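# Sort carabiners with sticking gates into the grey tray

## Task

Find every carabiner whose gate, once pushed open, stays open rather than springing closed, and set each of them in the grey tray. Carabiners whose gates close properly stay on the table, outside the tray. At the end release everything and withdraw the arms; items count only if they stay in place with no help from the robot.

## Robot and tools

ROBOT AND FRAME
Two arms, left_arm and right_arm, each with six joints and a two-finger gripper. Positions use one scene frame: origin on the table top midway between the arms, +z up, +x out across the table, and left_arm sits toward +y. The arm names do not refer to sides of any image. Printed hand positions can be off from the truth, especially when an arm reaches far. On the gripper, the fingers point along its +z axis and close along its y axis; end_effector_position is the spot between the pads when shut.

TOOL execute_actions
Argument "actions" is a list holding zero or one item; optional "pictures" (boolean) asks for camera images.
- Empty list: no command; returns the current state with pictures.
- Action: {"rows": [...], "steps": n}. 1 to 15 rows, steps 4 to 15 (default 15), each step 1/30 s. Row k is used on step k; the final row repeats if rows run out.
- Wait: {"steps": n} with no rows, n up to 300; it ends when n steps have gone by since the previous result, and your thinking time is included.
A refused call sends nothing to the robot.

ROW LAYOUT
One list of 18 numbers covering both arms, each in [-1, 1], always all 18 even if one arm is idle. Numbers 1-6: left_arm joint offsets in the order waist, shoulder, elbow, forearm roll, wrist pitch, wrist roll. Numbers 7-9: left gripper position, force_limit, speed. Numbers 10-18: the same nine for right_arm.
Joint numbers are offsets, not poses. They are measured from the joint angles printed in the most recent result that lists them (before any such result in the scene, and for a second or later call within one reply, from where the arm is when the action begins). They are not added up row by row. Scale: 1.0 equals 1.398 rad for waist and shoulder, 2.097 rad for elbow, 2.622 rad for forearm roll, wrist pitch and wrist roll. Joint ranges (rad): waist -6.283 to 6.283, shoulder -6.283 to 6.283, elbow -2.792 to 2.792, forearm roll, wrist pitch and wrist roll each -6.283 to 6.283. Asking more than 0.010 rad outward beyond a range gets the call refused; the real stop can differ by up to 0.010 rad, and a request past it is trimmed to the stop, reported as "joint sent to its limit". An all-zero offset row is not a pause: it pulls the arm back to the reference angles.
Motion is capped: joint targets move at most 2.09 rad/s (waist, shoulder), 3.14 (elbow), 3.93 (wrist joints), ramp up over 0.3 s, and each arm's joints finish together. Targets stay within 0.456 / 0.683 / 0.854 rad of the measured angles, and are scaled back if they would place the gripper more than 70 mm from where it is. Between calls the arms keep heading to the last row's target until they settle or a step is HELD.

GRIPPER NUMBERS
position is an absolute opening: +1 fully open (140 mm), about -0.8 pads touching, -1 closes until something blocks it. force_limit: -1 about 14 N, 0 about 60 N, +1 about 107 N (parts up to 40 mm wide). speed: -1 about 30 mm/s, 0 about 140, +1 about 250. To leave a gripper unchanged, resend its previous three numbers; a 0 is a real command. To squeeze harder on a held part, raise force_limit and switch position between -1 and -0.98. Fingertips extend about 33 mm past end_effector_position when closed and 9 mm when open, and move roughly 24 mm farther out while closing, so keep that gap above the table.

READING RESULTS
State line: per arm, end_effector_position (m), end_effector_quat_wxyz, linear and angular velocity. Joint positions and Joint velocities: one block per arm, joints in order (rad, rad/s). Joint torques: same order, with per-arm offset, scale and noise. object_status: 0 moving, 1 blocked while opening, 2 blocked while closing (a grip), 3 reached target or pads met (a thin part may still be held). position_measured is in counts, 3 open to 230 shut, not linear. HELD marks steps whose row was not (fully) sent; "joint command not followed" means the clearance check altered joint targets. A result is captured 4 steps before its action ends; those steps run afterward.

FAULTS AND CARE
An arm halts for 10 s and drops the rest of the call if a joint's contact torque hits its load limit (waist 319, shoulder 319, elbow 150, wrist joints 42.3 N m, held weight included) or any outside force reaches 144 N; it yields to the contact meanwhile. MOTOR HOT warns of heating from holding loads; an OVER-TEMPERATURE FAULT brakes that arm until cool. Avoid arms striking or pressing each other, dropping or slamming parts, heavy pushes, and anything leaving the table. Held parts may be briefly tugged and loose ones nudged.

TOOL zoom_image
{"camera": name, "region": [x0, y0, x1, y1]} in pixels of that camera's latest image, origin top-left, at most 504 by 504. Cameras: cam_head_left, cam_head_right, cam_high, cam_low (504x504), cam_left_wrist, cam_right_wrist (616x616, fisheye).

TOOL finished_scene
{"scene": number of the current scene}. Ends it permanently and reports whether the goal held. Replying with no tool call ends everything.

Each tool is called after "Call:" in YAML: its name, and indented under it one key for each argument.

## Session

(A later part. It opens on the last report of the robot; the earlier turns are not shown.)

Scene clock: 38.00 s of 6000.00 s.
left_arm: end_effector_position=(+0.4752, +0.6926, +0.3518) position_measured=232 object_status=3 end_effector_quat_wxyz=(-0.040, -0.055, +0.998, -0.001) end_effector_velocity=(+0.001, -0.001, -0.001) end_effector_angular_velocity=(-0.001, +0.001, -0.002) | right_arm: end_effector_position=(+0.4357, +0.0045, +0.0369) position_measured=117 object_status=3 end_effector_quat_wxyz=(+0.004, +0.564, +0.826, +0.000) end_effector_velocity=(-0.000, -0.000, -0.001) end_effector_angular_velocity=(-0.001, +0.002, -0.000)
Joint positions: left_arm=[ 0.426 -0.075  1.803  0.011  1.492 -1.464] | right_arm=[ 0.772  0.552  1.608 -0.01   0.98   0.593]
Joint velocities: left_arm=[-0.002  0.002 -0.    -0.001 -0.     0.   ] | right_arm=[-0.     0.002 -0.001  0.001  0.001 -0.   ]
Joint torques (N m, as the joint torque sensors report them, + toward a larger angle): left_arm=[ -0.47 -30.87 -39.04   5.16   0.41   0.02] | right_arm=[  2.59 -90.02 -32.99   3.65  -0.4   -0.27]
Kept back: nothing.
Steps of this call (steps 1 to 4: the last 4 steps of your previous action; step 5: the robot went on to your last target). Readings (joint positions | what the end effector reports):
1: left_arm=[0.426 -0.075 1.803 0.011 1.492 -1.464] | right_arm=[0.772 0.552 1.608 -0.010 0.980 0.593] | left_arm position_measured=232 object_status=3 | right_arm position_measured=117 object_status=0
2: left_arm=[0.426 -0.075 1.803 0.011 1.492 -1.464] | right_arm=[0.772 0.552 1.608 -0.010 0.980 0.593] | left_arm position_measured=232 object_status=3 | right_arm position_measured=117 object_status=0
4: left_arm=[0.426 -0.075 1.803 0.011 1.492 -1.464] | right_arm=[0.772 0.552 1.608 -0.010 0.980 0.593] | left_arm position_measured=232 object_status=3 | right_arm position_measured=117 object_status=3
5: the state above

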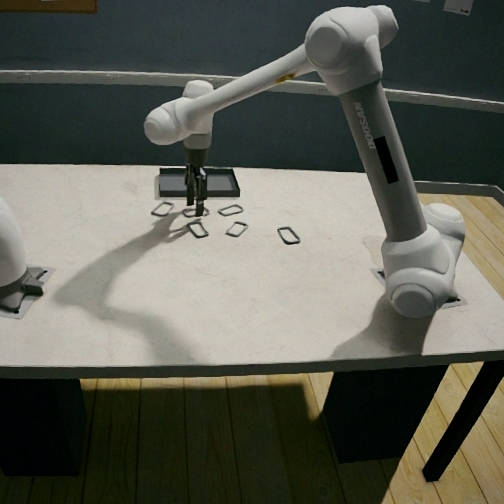

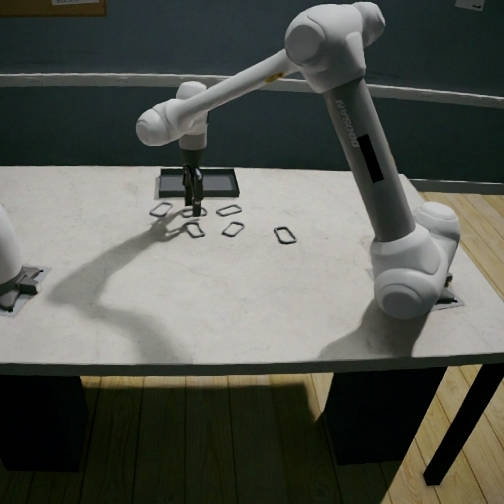

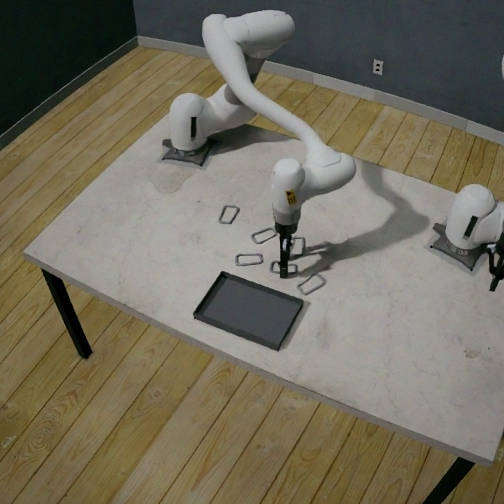

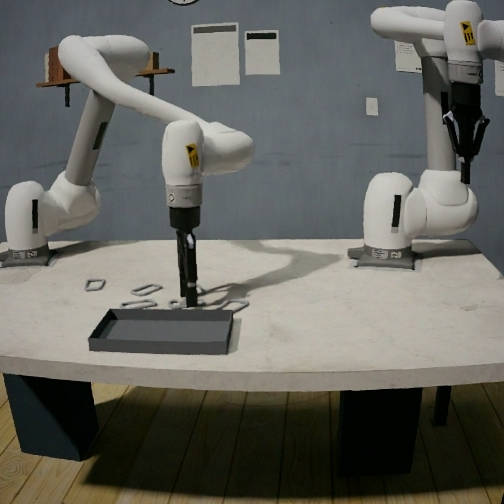

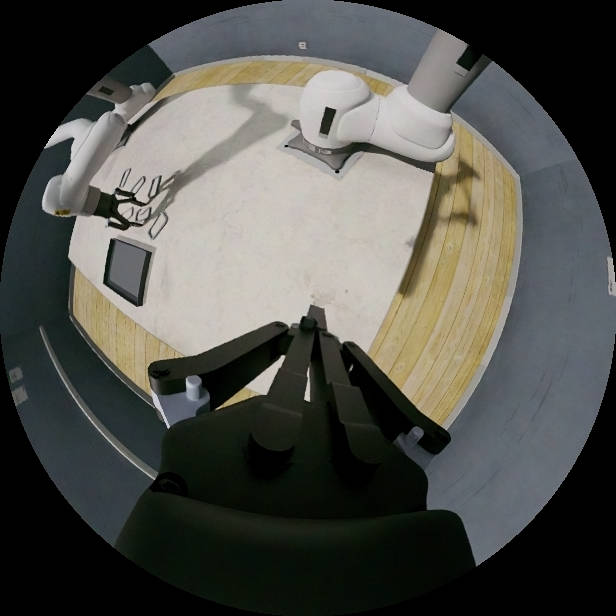

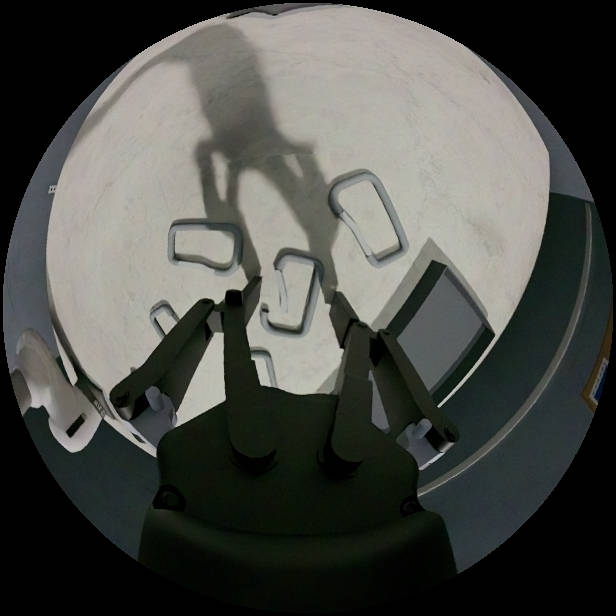

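Call:
execute_actions:
  actions:
    - {"rows":[[0,0,0,0,0,0,-1,-0.5,0,0.004,0.0019,-0.0021,0,0.0007,0.002,0.1,0,0],[0,0,0,0,0,0,-1,-0.5,0,0.004,0.0019,-0.0021,0,0.0007,0.002,0.1,0,0],[0,0,0,0,0,0,-1,-0.5,0,0.004,0.0019,-0.0021,0,0.0007,0.002,0.1,0,0],[0,0,0,0,0,0,-1,-0.5,0,0.004,0.0019,-0.0021,0,0.0007,0.002,0.1,0,0],[0,0,0,0,0,0,-1,-0.5,0,0.004,0.0019,-0.0021,0,0.0007,0.002,-0.68,-0.2,0]],"steps":15}

Call:
execute_actions:
  actions:
    - {"steps":12}
  pictures: true

Call:
zoom_image:
  camera: "cam_right_wrist"
  region: [220,210,400,390]

Scene clock: 38.73 s of 6000.00 s.
left_arm: end_effector_position=(+0.4752, +0.6926, +0.3518) position_measured=232 object_status=3 end_effector_quat_wxyz=(-0.040, -0.055, +0.998, -0.001) end_effector_velocity=(-0.000, +0.001, +0.000) end_effector_angular_velocity=(+0.001, -0.000, -0.001) | right_arm: end_effector_position=(+0.4333, +0.0084, +0.0370) position_measured=157 object_status=0 end_effector_quat_wxyz=(+0.004, +0.564, +0.826, +0.000) end_effector_velocity=(+0.003, +0.005, +0.004) end_effector_angular_velocity=(+0.007, -0.005, +0.000)
Joint positions: left_arm=[ 0.426 -0.075  1.803  0.011  1.492 -1.464] | right_arm=[ 0.778  0.555  1.604 -0.01   0.982  0.599]
Joint velocities: left_arm=[ 0.001 -0.    -0.     0.001  0.     0.002] | right_arm=[ 0.001  0.001 -0.009 -0.    -0.     0.001]
Joint torques (N m, as the joint torque sensors report them, + toward a larger angle): left_arm=[ -0.89 -31.56 -39.39   5.16   0.27   0.02] | right_arm=[  3.4  -86.57 -29.84   3.95  -0.13  -0.09]
Steps of this call (steps 1 to 11: the robot went on to your last target; steps 12 to 22: the first 11 steps of this action). Readings (joint positions | what the end effector reports):
12: left_arm=[0.426 -0.075 1.803 0.011 1.492 -1.464] | right_arm=[0.772 0.552 1.608 -0.010 0.981 0.594] | left_arm position_measured=232 object_status=3 | right_arm position_measured=117 object_status=3
13: left_arm=[0.426 -0.075 1.803 0.011 1.492 -1.464] | right_arm=[0.773 0.553 1.607 -0.010 0.981 0.595] | left_arm position_measured=232 object_status=3 | right_arm position_measured=117 object_status=3
15: left_arm=[0.426 -0.075 1.803 0.011 1.492 -1.464] | right_arm=[0.776 0.554 1.605 -0.010 0.982 0.597] | left_arm position_measured=232 object_status=3 | right_arm position_measured=117 object_status=3
19: left_arm=[0.426 -0.075 1.803 0.011 1.492 -1.464] | right_arm=[0.778 0.555 1.604 -0.010 0.982 0.598] | left_arm position_measured=232 object_status=3 | right_arm position_measured=134 object_status=0
22: the state above

Scene clock: 39.13 s of 6000.00 s.
left_arm: end_effector_position=(+0.4752, +0.6926, +0.3518) position_measured=232 object_status=3 end_effector_quat_wxyz=(-0.040, -0.055, +0.998, -0.001) end_effector_velocity=(+0.000, +0.000, -0.000) end_effector_angular_velocity=(-0.002, +0.001, +0.003) | right_arm: end_effector_position=(+0.4332, +0.0085, +0.0370) position_measured=167 object_status=2 end_effector_quat_wxyz=(+0.004, +0.564, +0.826, +0.000) end_effector_velocity=(-0.001, -0.000, -0.002) end_effector_angular_velocity=(-0.002, +0.002, +0.000)
Joint positions: left_arm=[ 0.426 -0.075  1.803  0.011  1.492 -1.464] | right_arm=[ 0.778  0.555  1.604 -0.01   0.982  0.599]
Joint velocities: left_arm=[ 0.002  0.001  0.    -0.002 -0.    -0.001] | right_arm=[ 0.     0.002  0.001  0.    -0.    -0.   ]
Joint torques (N m, as the joint torque sensors report them, + toward a larger angle): left_arm=[ -0.13 -30.61 -39.06   5.27   0.31   0.06] | right_arm=[  7.96 -70.05 -21.73   5.63   0.11  -0.41]
Kept back: nothing.
Steps of this call (steps 1 to 4: the last 4 steps of your previous action; steps 5 to 12: the robot went on to your last target). Readings (joint positions | what the end effector reports):
1: left_arm=[0.426 -0.075 1.803 0.011 1.492 -1.464] | right_arm=[0.778 0.555 1.604 -0.010 0.982 0.599] | left_arm position_measured=232 object_status=3 | right_arm position_measured=165 object_status=0
2: left_arm=[0.426 -0.075 1.803 0.011 1.492 -1.464] | right_arm=[0.778 0.555 1.604 -0.010 0.982 0.599] | left_arm position_measured=232 object_status=3 | right_arm position_measured=167 object_status=0
4: left_arm=[0.426 -0.075 1.803 0.011 1.492 -1.464] | right_arm=[0.778 0.555 1.604 -0.010 0.982 0.599] | left_arm position_measured=232 object_status=3 | right_arm position_measured=167 object_status=0
8: left_arm=[0.426 -0.075 1.803 0.011 1.492 -1.464] | right_arm=[0.778 0.555 1.604 -0.010 0.982 0.599] | left_arm position_measured=232 object_status=3 | right_arm position_measured=167 object_status=2
12: the state above

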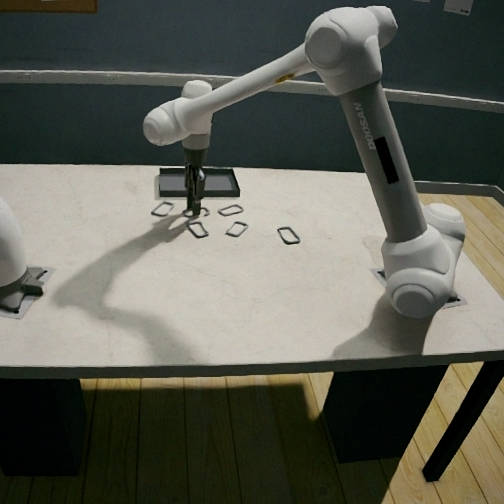

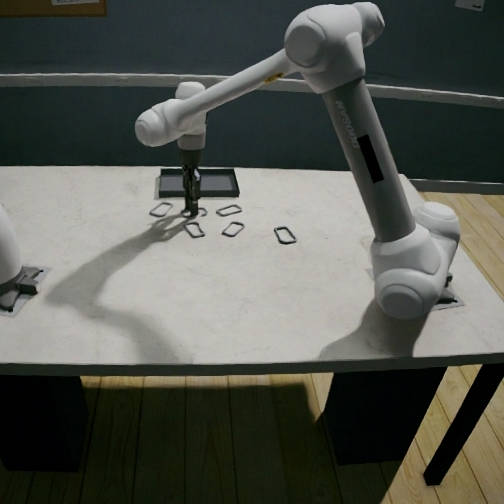

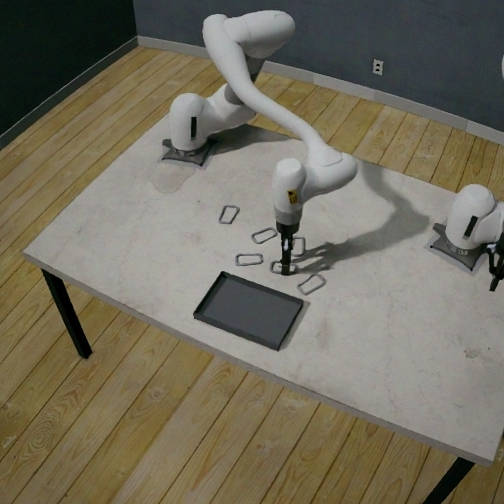

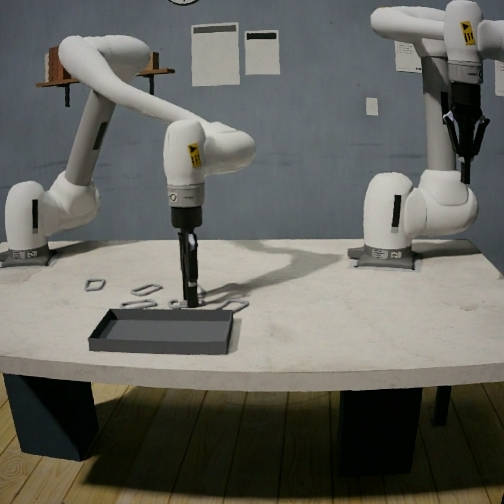

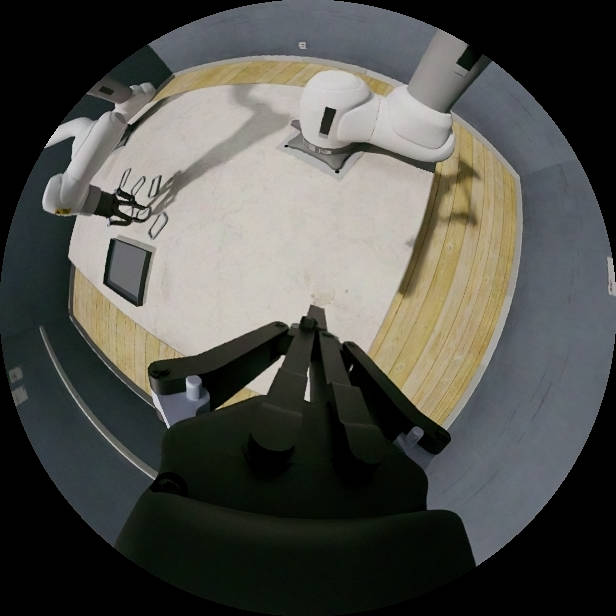

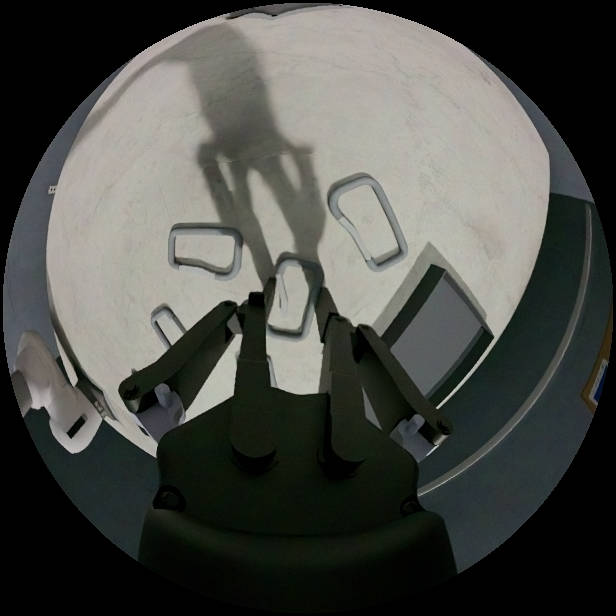

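Region (220, 210, 400, 390) of cam_right_wrist's 616x616 image, scaled by 2.800, with more detail than that image has.

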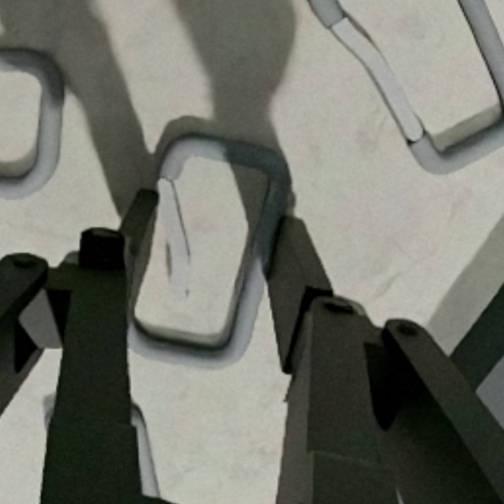

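Call:
execute_actions:
  actions:
    - {"rows":[[0,0,0,0,0,0,-1,-0.5,0,0,-0.002,-0.0011,0,0.002,0,-0.69,-0.2,0]],"steps":15}

Call:
execute_actions:
  actions:
    - {"steps":8}
  pictures: true

Call:
zoom_image:
  camera: "cam_right_wrist"
  region: [220,210,400,390]

Scene clock: 39.67 s of 6000.00 s.
left_arm: end_effector_position=(+0.4752, +0.6926, +0.3518) position_measured=232 object_status=3 end_effector_quat_wxyz=(-0.040, -0.055, +0.998, -0.001) end_effector_velocity=(+0.001, -0.001, -0.001) end_effector_angular_velocity=(-0.000, +0.001, -0.002) | right_arm: end_effector_position=(+0.4331, +0.0085, +0.0401) position_measured=167 object_status=2 end_effector_quat_wxyz=(+0.004, +0.563, +0.826, +0.000) end_effector_velocity=(+0.000, +0.000, +0.002) end_effector_angular_velocity=(+0.002, -0.001, -0.001)
Joint positions: left_arm=[ 0.426 -0.075  1.803  0.011  1.492 -1.464] | right_arm=[ 0.778  0.552  1.601 -0.01   0.988  0.599]
Joint velocities: left_arm=[-0.002  0.001 -0.     0.    -0.     0.   ] | right_arm=[-0.    -0.002 -0.001  0.     0.     0.   ]
Joint torques (N m, as the joint torque sensors report them, + toward a larger angle): left_arm=[  0.33 -31.05 -38.96   5.21   0.34  -0.01] | right_arm=[  2.76 -89.11 -34.38   3.5   -0.17  -0.22]
Steps of this call (steps 1 to 5: the robot went on to your last target; steps 6 to 16: the first 11 steps of this action). Readings (joint positions | what the end effector reports):
6: left_arm=[0.426 -0.075 1.803 0.011 1.492 -1.464] | right_arm=[0.778 0.555 1.604 -0.010 0.982 0.599] | left_arm position_measured=232 object_status=3 | right_arm position_measured=167 object_status=0
7: left_arm=[0.426 -0.075 1.803 0.011 1.492 -1.464] | right_arm=[0.778 0.555 1.604 -0.010 0.984 0.599] | left_arm position_measured=232 object_status=3 | right_arm position_measured=167 object_status=0
9: left_arm=[0.426 -0.075 1.803 0.011 1.492 -1.464] | right_arm=[0.778 0.554 1.603 -0.010 0.986 0.599] | left_arm position_measured=232 object_status=3 | right_arm position_measured=167 object_status=0
13: left_arm=[0.426 -0.075 1.803 0.011 1.492 -1.464] | right_arm=[0.778 0.553 1.602 -0.010 0.987 0.599] | left_arm position_measured=232 object_status=3 | right_arm position_measured=167 object_status=2
16: the state above

Scene clock: 39.93 s of 6000.00 s.
left_arm: end_effector_position=(+0.4752, +0.6926, +0.3518) position_measured=232 object_status=3 end_effector_quat_wxyz=(-0.040, -0.055, +0.998, -0.001) end_effector_velocity=(-0.000, -0.000, +0.000) end_effector_angular_velocity=(-0.000, -0.001, -0.002) | right_arm: end_effector_position=(+0.4332, +0.0086, +0.0403) position_measured=167 object_status=2 end_effector_quat_wxyz=(+0.004, +0.563, +0.826, +0.000) end_effector_velocity=(-0.000, -0.000, -0.000) end_effector_angular_velocity=(-0.001, +0.001, +0.000)
Joint positions: left_arm=[ 0.426 -0.075  1.803  0.011  1.492 -1.464] | right_arm=[ 0.778  0.552  1.601 -0.01   0.988  0.599]
Joint velocities: left_arm=[-0.    -0.001  0.    -0.     0.     0.002] | right_arm=[-0.  0.  0.  0.  0. -0.]
Joint torques (N m, as the joint torque sensors report them, + toward a larger angle): left_arm=[ -0.51 -30.99 -38.63   5.25   0.43  -0.01] | right_arm=[  1.96 -90.72 -33.24   3.74  -0.4   -0.28]
Kept back: nothing.
Steps of this call (steps 1 to 4: the last 4 steps of your previous action; steps 5 to 8: the robot went on to your last target). Readings (joint positions | what the end effector reports):
1: left_arm=[0.426 -0.075 1.803 0.011 1.492 -1.464] | right_arm=[0.778 0.552 1.601 -0.010 0.988 0.599] | left_arm position_measured=232 object_status=3 | right_arm position_measured=167 object_status=2
2: left_arm=[0.426 -0.075 1.803 0.011 1.492 -1.464] | right_arm=[0.778 0.552 1.601 -0.010 0.988 0.599] | left_arm position_measured=232 object_status=3 | right_arm position_measured=167 object_status=2
4: left_arm=[0.426 -0.075 1.803 0.011 1.492 -1.464] | right_arm=[0.778 0.552 1.601 -0.010 0.988 0.599] | left_arm position_measured=232 object_status=3 | right_arm position_measured=167 object_status=2
8: the state above

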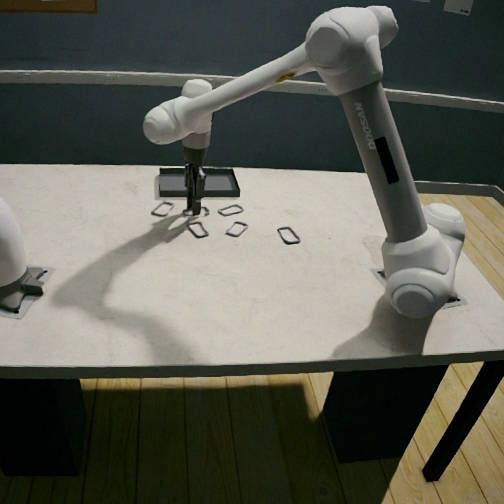

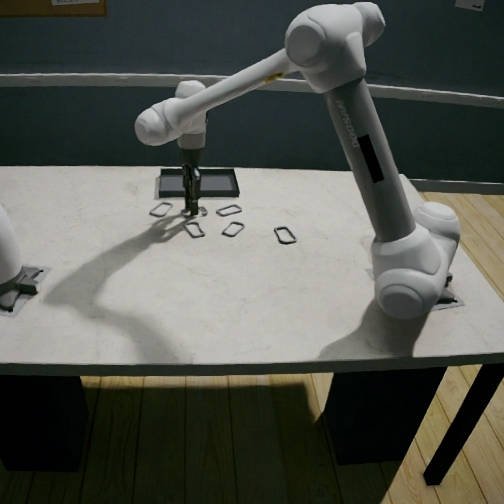

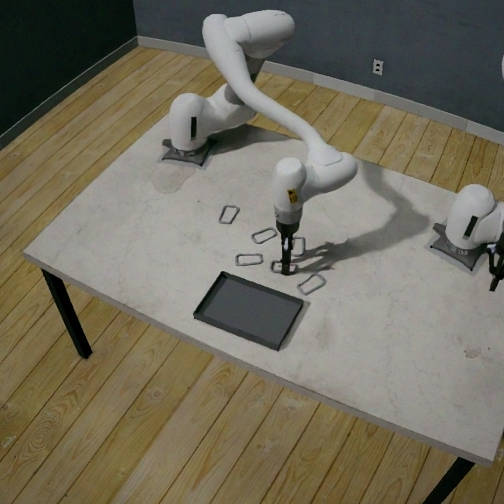

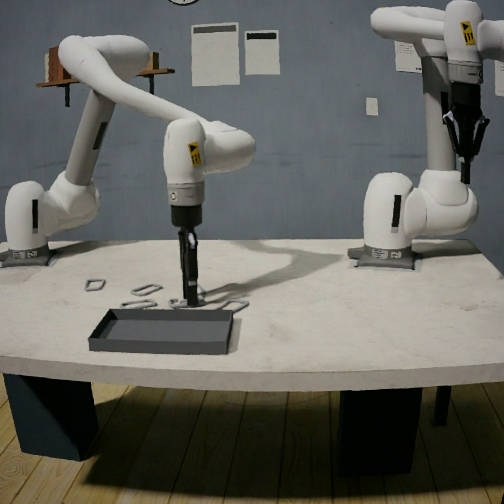

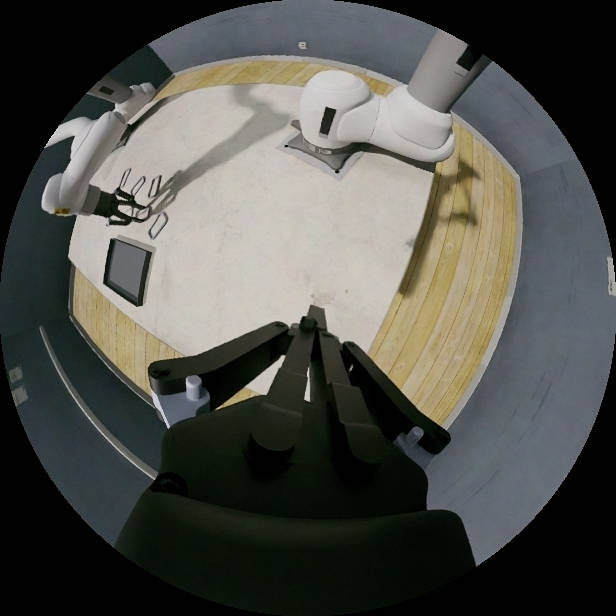

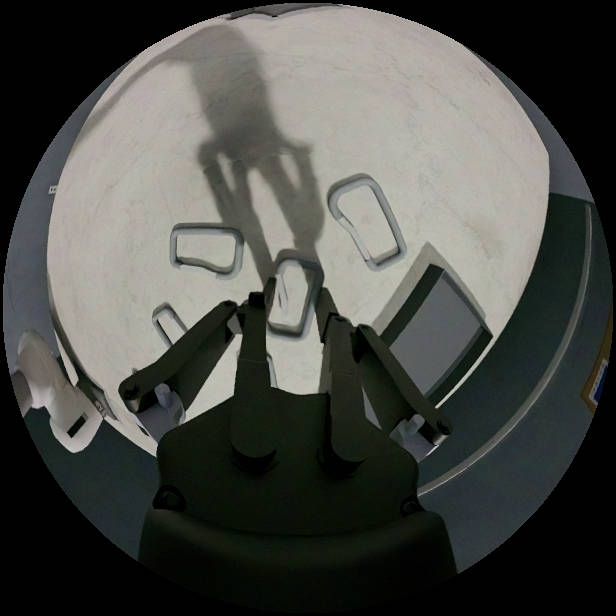

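Region (220, 210, 400, 390) of cam_right_wrist's 616x616 image, scaled by 2.800, with more detail than that image has.

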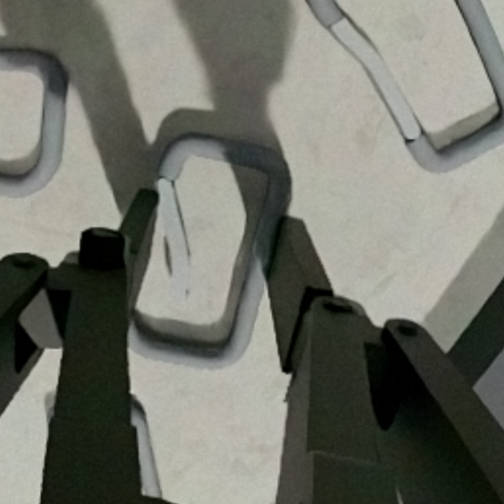

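Call:
execute_actions:
  actions:
    - {"rows":[[0,0,0,0,0,0,-1,-0.5,0,0,-0.015,-0.008,0,0.014,0,-0.69,-0.2,0],[0,0,0,0,0,0,-1,-0.5,0,0,-0.03,-0.016,0,0.029,0,-0.69,-0.2,0],[0,0,0,0,0,0,-1,-0.5,0,0,-0.044,-0.024,0,0.043,0,-0.69,-0.2,0],[0,0,0,0,0,0,-1,-0.5,0,0,-0.044,-0.024,0,0.043,0,-0.69,-0.2,0],[0,0,0,0,0,0,-1,-0.5,0,0,-0.044,-0.024,0,0.043,0,-0.69,-0.2,0],[0,0,0,0,0,0,-1,-0.5,0,0,-0.044,-0.024,0,0.043,0,-0.69,-0.2,0],[0,0,0,0,0,0,-1,-0.5,0,0,-0.044,-0.024,0,0.043,0,-0.69,-0.2,0],[0,0,0,0,0,0,-1,-0.5,0,0,-0.044,-0.024,0,0.043,0,-0.69,-0.2,0],[0,0,0,0,0,0,-1,-0.5,0,-0.03,-0.01,-0.06,0,0.055,0,-0.69,-0.2,0],[0,0,0,0,0,0,-1,-0.5,0,-0.06,0.04,-0.12,0,0.075,0,-0.69,-0.2,0],[0,0,0,0,0,0,-1,-0.5,0,-0.107,0.115,-0.206,0,0.1,0,-0.69,-0.2,0]],"steps":15}

Call:
execute_actions:
  actions:
    - {"steps":14}
  pictures: true

Scene clock: 40.70 s of 6000.00 s.
left_arm: end_effector_position=(+0.4752, +0.6926, +0.3518) position_measured=232 object_status=3 end_effector_quat_wxyz=(-0.040, -0.055, +0.998, -0.001) end_effector_velocity=(-0.000, -0.000, +0.001) end_effector_angular_velocity=(+0.000, -0.002, -0.001) | right_arm: end_effector_position=(+0.4446, +0.0096, +0.1138) position_measured=167 object_status=2 end_effector_quat_wxyz=(+0.005, +0.568, +0.823, -0.000) end_effector_velocity=(+0.375, +0.092, +0.056) end_effector_angular_velocity=(+0.021, -0.016, -0.319)
Joint positions: left_arm=[ 0.426 -0.075  1.803  0.011  1.492 -1.464] | right_arm=[ 0.767  0.503  1.53  -0.01   1.109  0.599]
Joint velocities: left_arm=[ 0.    -0.002  0.    -0.    -0.     0.001] | right_arm=[-0.316  0.354 -0.678  0.     0.298  0.001]
Joint torques (N m, as the joint torque sensors report them, + toward a larger angle): left_arm=[ -0.31 -30.97 -39.26   5.21   0.45   0.  ] | right_arm=[-38.39 -43.67 -43.38   3.51  -1.79  -0.1 ]
Steps of this call (steps 1 to 12: the robot went on to your last target; steps 13 to 23: the first 11 steps of this action). Readings (joint positions | what the end effector reports):
13: left_arm=[0.426 -0.075 1.803 0.011 1.492 -1.464] | right_arm=[0.778 0.552 1.601 -0.010 0.988 0.599] | left_arm position_measured=232 object_status=3 | right_arm position_measured=167 object_status=2
14: left_arm=[0.426 -0.075 1.803 0.011 1.492 -1.464] | right_arm=[0.778 0.549 1.599 -0.010 0.994 0.599] | left_arm position_measured=232 object_status=3 | right_arm position_measured=167 object_status=2
16: left_arm=[0.426 -0.075 1.803 0.011 1.492 -1.464] | right_arm=[0.778 0.530 1.583 -0.010 1.029 0.599] | left_arm position_measured=232 object_status=3 | right_arm position_measured=167 object_status=2
20: left_arm=[0.426 -0.075 1.803 0.011 1.492 -1.464] | right_arm=[0.778 0.495 1.555 -0.010 1.090 0.599] | left_arm position_measured=232 object_status=3 | right_arm position_measured=167 object_status=2
23: the state above

Scene clock: 41.17 s of 6000.00 s.
left_arm: end_effector_position=(+0.4752, +0.6926, +0.3518) position_measured=232 object_status=3 end_effector_quat_wxyz=(-0.040, -0.055, +0.998, -0.001) end_effector_velocity=(-0.000, -0.000, +0.000) end_effector_angular_velocity=(-0.000, -0.000, +0.000) | right_arm: end_effector_position=(+0.6231, +0.0455, +0.1176) position_measured=167 object_status=2 end_effector_quat_wxyz=(+0.005, +0.623, +0.783, +0.004) end_effector_velocity=(+0.145, +0.006, -0.003) end_effector_angular_velocity=(+0.004, -0.005, -0.111)
Joint positions: left_arm=[ 0.426 -0.075  1.803  0.011  1.492 -1.464] | right_arm=[ 0.634  0.705  1.184 -0.01   1.244  0.599]
Joint velocities: left_arm=[-0. -0. -0. -0.  0. -0.] | right_arm=[-0.109  0.163 -0.28  -0.001  0.11   0.   ]
Joint torques (N m, as the joint torque sensors report them, + toward a larger angle): left_arm=[ -0.99 -31.22 -39.25   5.23   0.35   0.04] | right_arm=[  24.14 -125.49  -34.63    4.54    0.28   -0.29]
Kept back: nothing.
Steps of this call (steps 1 to 4: the last 4 steps of your previous action; steps 5 to 14: the robot went on to your last target). Readings (joint positions | what the end effector reports):
1: left_arm=[0.426 -0.075 1.803 0.011 1.492 -1.464] | right_arm=[0.756 0.519 1.503 -0.010 1.119 0.599] | left_arm position_measured=232 object_status=3 | right_arm position_measured=167 object_status=2
2: left_arm=[0.426 -0.075 1.803 0.011 1.492 -1.464] | right_arm=[0.745 0.536 1.475 -0.010 1.130 0.599] | left_arm position_measured=232 object_status=3 | right_arm position_measured=167 object_status=2
4: left_arm=[0.426 -0.075 1.803 0.011 1.492 -1.464] | right_arm=[0.725 0.567 1.422 -0.010 1.151 0.599] | left_arm position_measured=232 object_status=3 | right_arm position_measured=167 object_status=2
8: left_arm=[0.426 -0.075 1.803 0.011 1.492 -1.464] | right_arm=[0.685 0.628 1.317 -0.010 1.192 0.599] | left_arm position_measured=232 object_status=3 | right_arm position_measured=167 object_status=2
14: the state above

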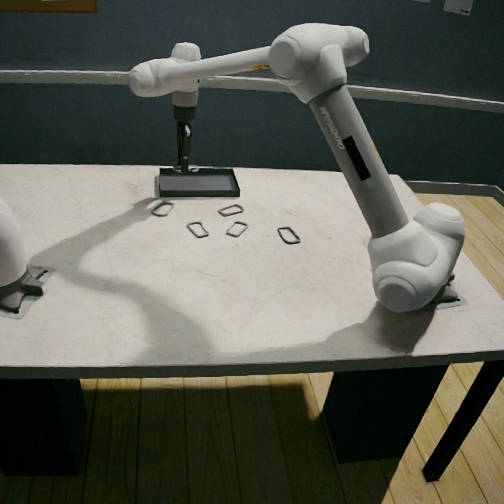

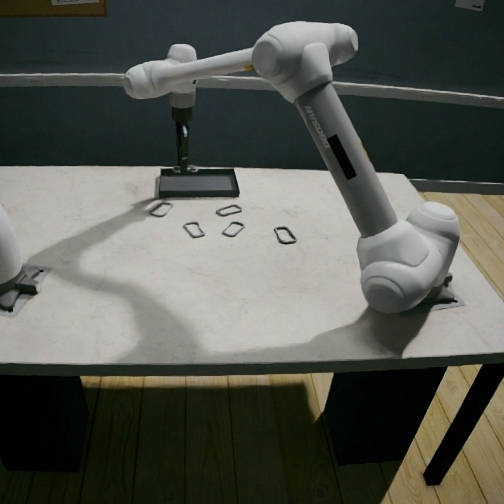

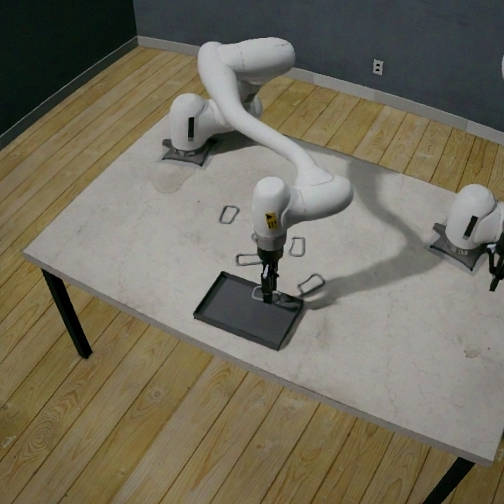

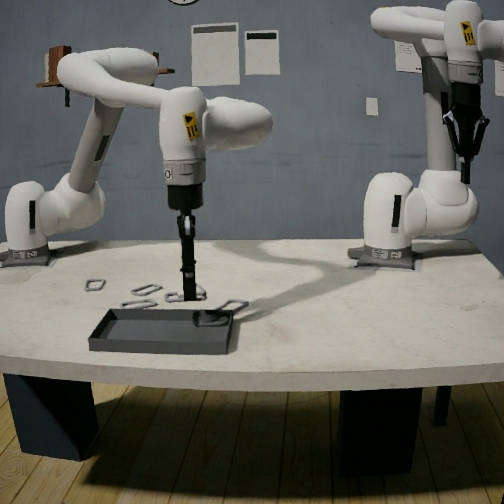

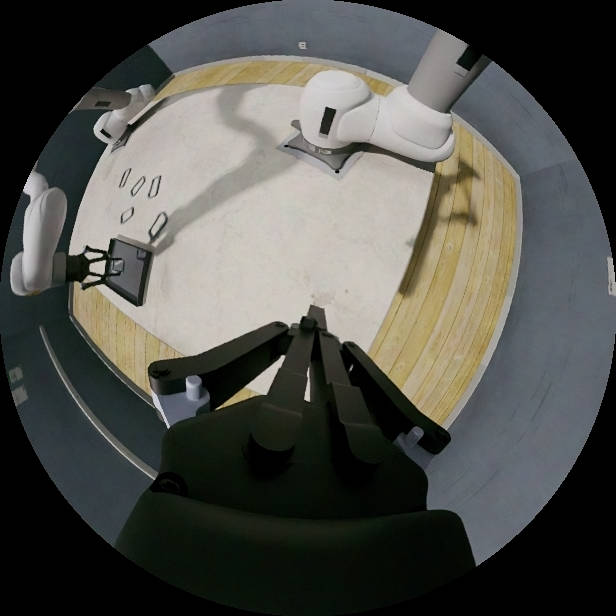

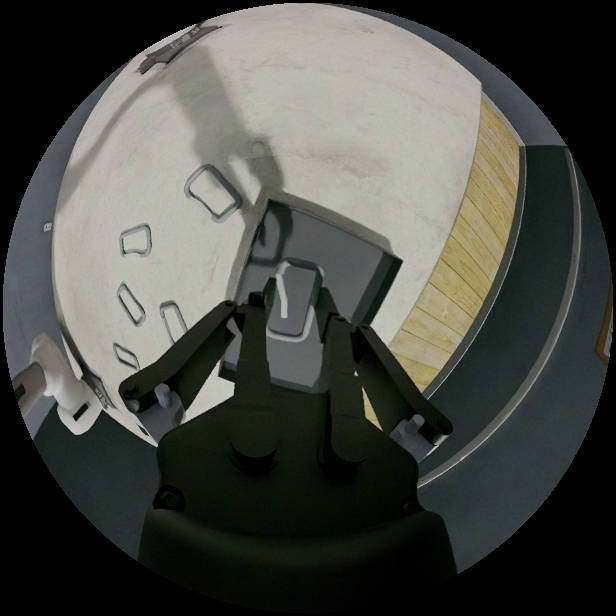

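Call:
execute_actions:
  actions:
    - {"rows":[[0,0,0,0,0,0,-1,-0.5,0,-0.004,0.02,0.002,0,-0.01,0,-0.69,-0.2,0],[0,0,0,0,0,0,-1,-0.5,0,-0.004,0.03,0.01,0,-0.02,0,-0.69,-0.2,0],[0,0,0,0,0,0,-1,-0.5,0,-0.004,0.0386,0.0157,0,-0.03,0,-0.69,-0.2,0],[0,0,0,0,0,0,-1,-0.5,0,-0.004,0.0386,0.0157,0,-0.03,0,-0.69,-0.2,0],[0,0,0,0,0,0,-1,-0.5,0,-0.004,0.0386,0.0157,0,-0.03,0,-0.69,-0.2,0],[0,0,0,0,0,0,-1,-0.5,0,-0.004,0.0386,0.0157,0,-0.03,0,-0.69,-0.2,0],[0,0,0,0,0,0,-1,-0.5,0,-0.004,0.0386,0.0157,0,-0.03,0,-0.69,-0.2,0],[0,0,0,0,0,0,-1,-0.5,0,-0.004,0.0386,0.0157,0,-0.03,0,-0.69,-0.2,0],[0,0,0,0,0,0,-1,-0.5,0,-0.004,0.0386,0.0157,0,-0.03,0,-0.69,-0.2,0],[0,0,0,0,0,0,-1,-0.5,0,-0.004,0.0386,0.0157,0,-0.03,0,-0.69,-0.2,0],[0,0,0,0,0,0,-1,-0.5,0,-0.004,0.0386,0.0157,0,-0.03,0,0.1,0,0]],"steps":15}

Call:
execute_actions:
  actions:
    - {"steps":10}
  pictures: true

Call:
zoom_image:
  camera: "cam_right_wrist"
  region: [220,210,400,390]

Scene clock: 41.73 s of 6000.00 s.
left_arm: end_effector_position=(+0.4752, +0.6926, +0.3518) position_measured=232 object_status=3 end_effector_quat_wxyz=(-0.040, -0.055, +0.998, -0.001) end_effector_velocity=(+0.000, -0.001, +0.001) end_effector_angular_velocity=(-0.000, -0.001, -0.002) | right_arm: end_effector_position=(+0.6304, +0.0459, +0.0512) position_measured=167 object_status=0 end_effector_quat_wxyz=(+0.005, +0.624, +0.781, +0.000) end_effector_velocity=(-0.001, -0.000, -0.016) end_effector_angular_velocity=(-0.000, +0.000, -0.000)
Joint positions: left_arm=[ 0.426 -0.075  1.803  0.011  1.492 -1.464] | right_arm=[ 0.628  0.758  1.216 -0.01   1.167  0.599]
Joint velocities: left_arm=[-0.003 -0.001 -0.    -0.     0.    -0.   ] | right_arm=[ 0.     0.01   0.013  0.    -0.023  0.001]
Joint torques (N m, as the joint torque sensors report them, + toward a larger angle): left_arm=[ -0.56 -31.61 -39.27   5.15   0.27   0.07] | right_arm=[   2.71 -111.73  -36.66    4.3    -0.17   -0.29]
Steps of this call (steps 1 to 6: the robot went on to your last target; steps 7 to 17: the first 11 steps of this action). Readings (joint positions | what the end effector reports):
7: left_arm=[0.426 -0.075 1.803 0.011 1.492 -1.464] | right_arm=[0.629 0.713 1.170 -0.010 1.250 0.599] | left_arm position_measured=232 object_status=3 | right_arm position_measured=167 object_status=2
8: left_arm=[0.426 -0.075 1.803 0.011 1.492 -1.464] | right_arm=[0.629 0.715 1.172 -0.010 1.245 0.599] | left_arm position_measured=232 object_status=3 | right_arm position_measured=167 object_status=2
10: left_arm=[0.426 -0.075 1.803 0.011 1.492 -1.464] | right_arm=[0.628 0.732 1.189 -0.010 1.216 0.599] | left_arm position_measured=232 object_status=3 | right_arm position_measured=167 object_status=2
14: left_arm=[0.426 -0.075 1.803 0.011 1.492 -1.464] | right_arm=[0.628 0.756 1.213 -0.010 1.172 0.599] | left_arm position_measured=232 object_status=3 | right_arm position_measured=167 object_status=2
17: the state above

Scene clock: 42.07 s of 6000.00 s.
left_arm: end_effector_position=(+0.4752, +0.6926, +0.3518) position_measured=232 object_status=3 end_effector_quat_wxyz=(-0.040, -0.055, +0.998, -0.001) end_effector_velocity=(-0.000, -0.001, +0.001) end_effector_angular_velocity=(+0.001, -0.002, -0.002) | right_arm: end_effector_position=(+0.6304, +0.0458, +0.0499) position_measured=117 object_status=0 end_effector_quat_wxyz=(+0.005, +0.624, +0.781, +0.000) end_effector_velocity=(-0.000, +0.000, -0.001) end_effector_angular_velocity=(-0.001, +0.001, +0.000)
Joint positions: left_arm=[ 0.426 -0.075  1.803  0.011  1.492 -1.464] | right_arm=[ 0.628  0.759  1.217 -0.01   1.165  0.599]
Joint velocities: left_arm=[-0.002 -0.002 -0.     0.001  0.     0.   ] | right_arm=[ 0.     0.001  0.     0.    -0.     0.   ]
Joint torques (N m, as the joint torque sensors report them, + toward a larger angle): left_arm=[ -0.32 -30.74 -39.1    5.18   0.38  -0.02] | right_arm=[   3.81 -112.4   -36.57    4.1    -0.08   -0.31]
Kept back: nothing.
Steps of this call (steps 1 to 4: the last 4 steps of your previous action; steps 5 to 10: the robot went on to your last target). Readings (joint positions | what the end effector reports):
1: left_arm=[0.426 -0.075 1.803 0.011 1.492 -1.464] | right_arm=[0.628 0.758 1.216 -0.010 1.166 0.599] | left_arm position_measured=232 object_status=3 | right_arm position_measured=167 object_status=0
2: left_arm=[0.426 -0.075 1.803 0.011 1.492 -1.464] | right_arm=[0.628 0.758 1.216 -0.010 1.166 0.599] | left_arm position_measured=232 object_status=3 | right_arm position_measured=158 object_status=0
4: left_arm=[0.426 -0.075 1.803 0.011 1.492 -1.464] | right_arm=[0.628 0.759 1.217 -0.010 1.166 0.599] | left_arm position_measured=232 object_status=3 | right_arm position_measured=141 object_status=0
8: left_arm=[0.426 -0.075 1.803 0.011 1.492 -1.464] | right_arm=[0.628 0.759 1.217 -0.010 1.165 0.599] | left_arm position_measured=232 object_status=3 | right_arm position_measured=117 object_status=0
10: the state above

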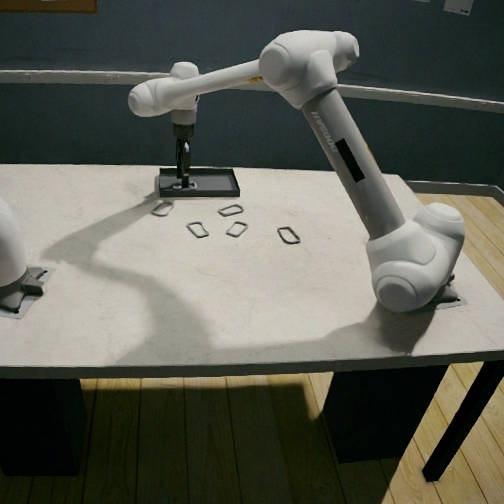

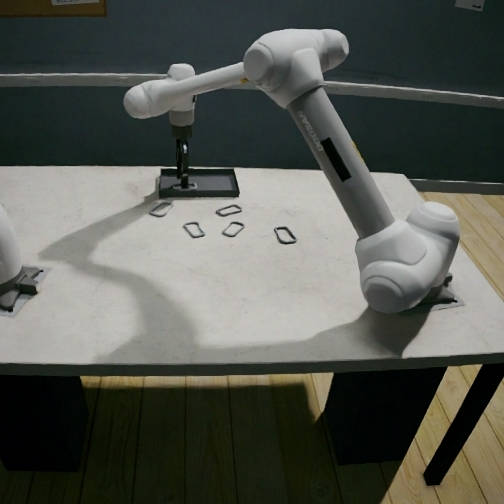

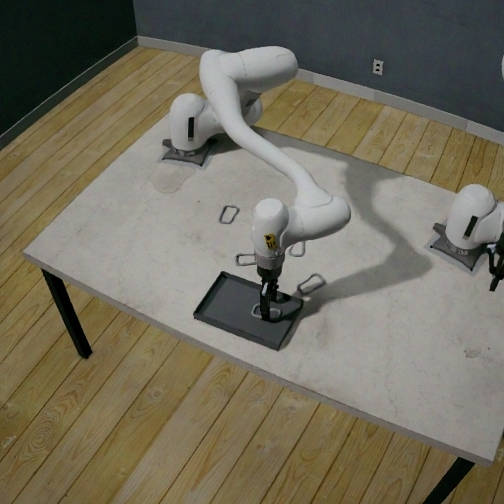

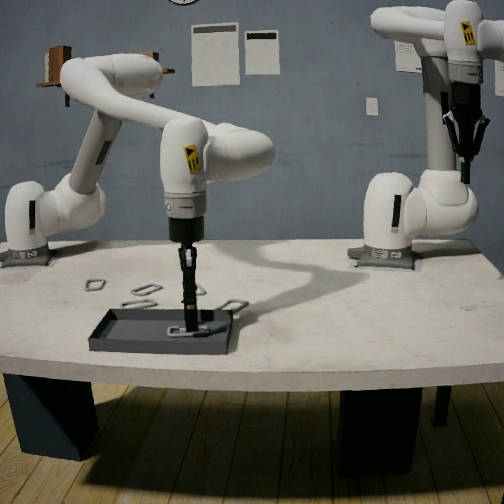

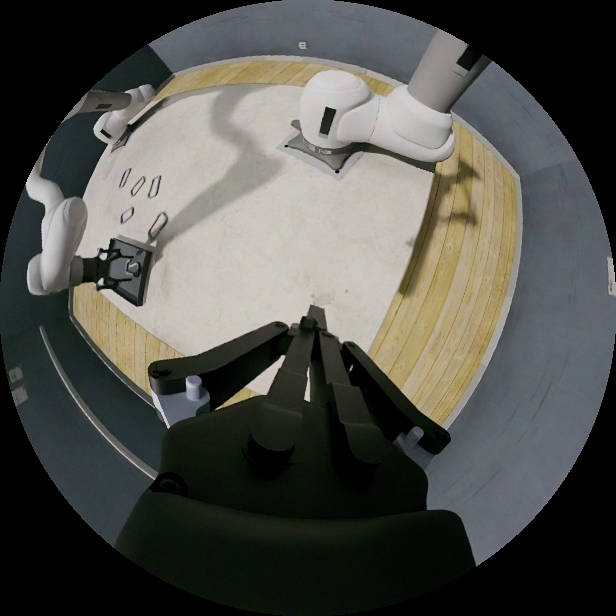

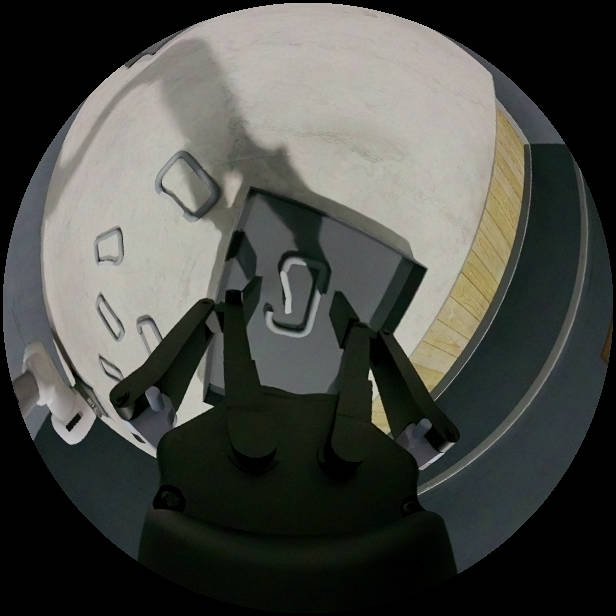

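Region (220, 210, 400, 390) of cam_right_wrist's 616x616 image, scaled by 2.800, with more detail than that image has.

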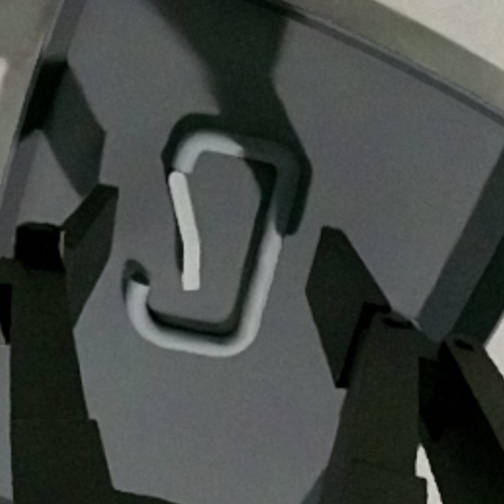

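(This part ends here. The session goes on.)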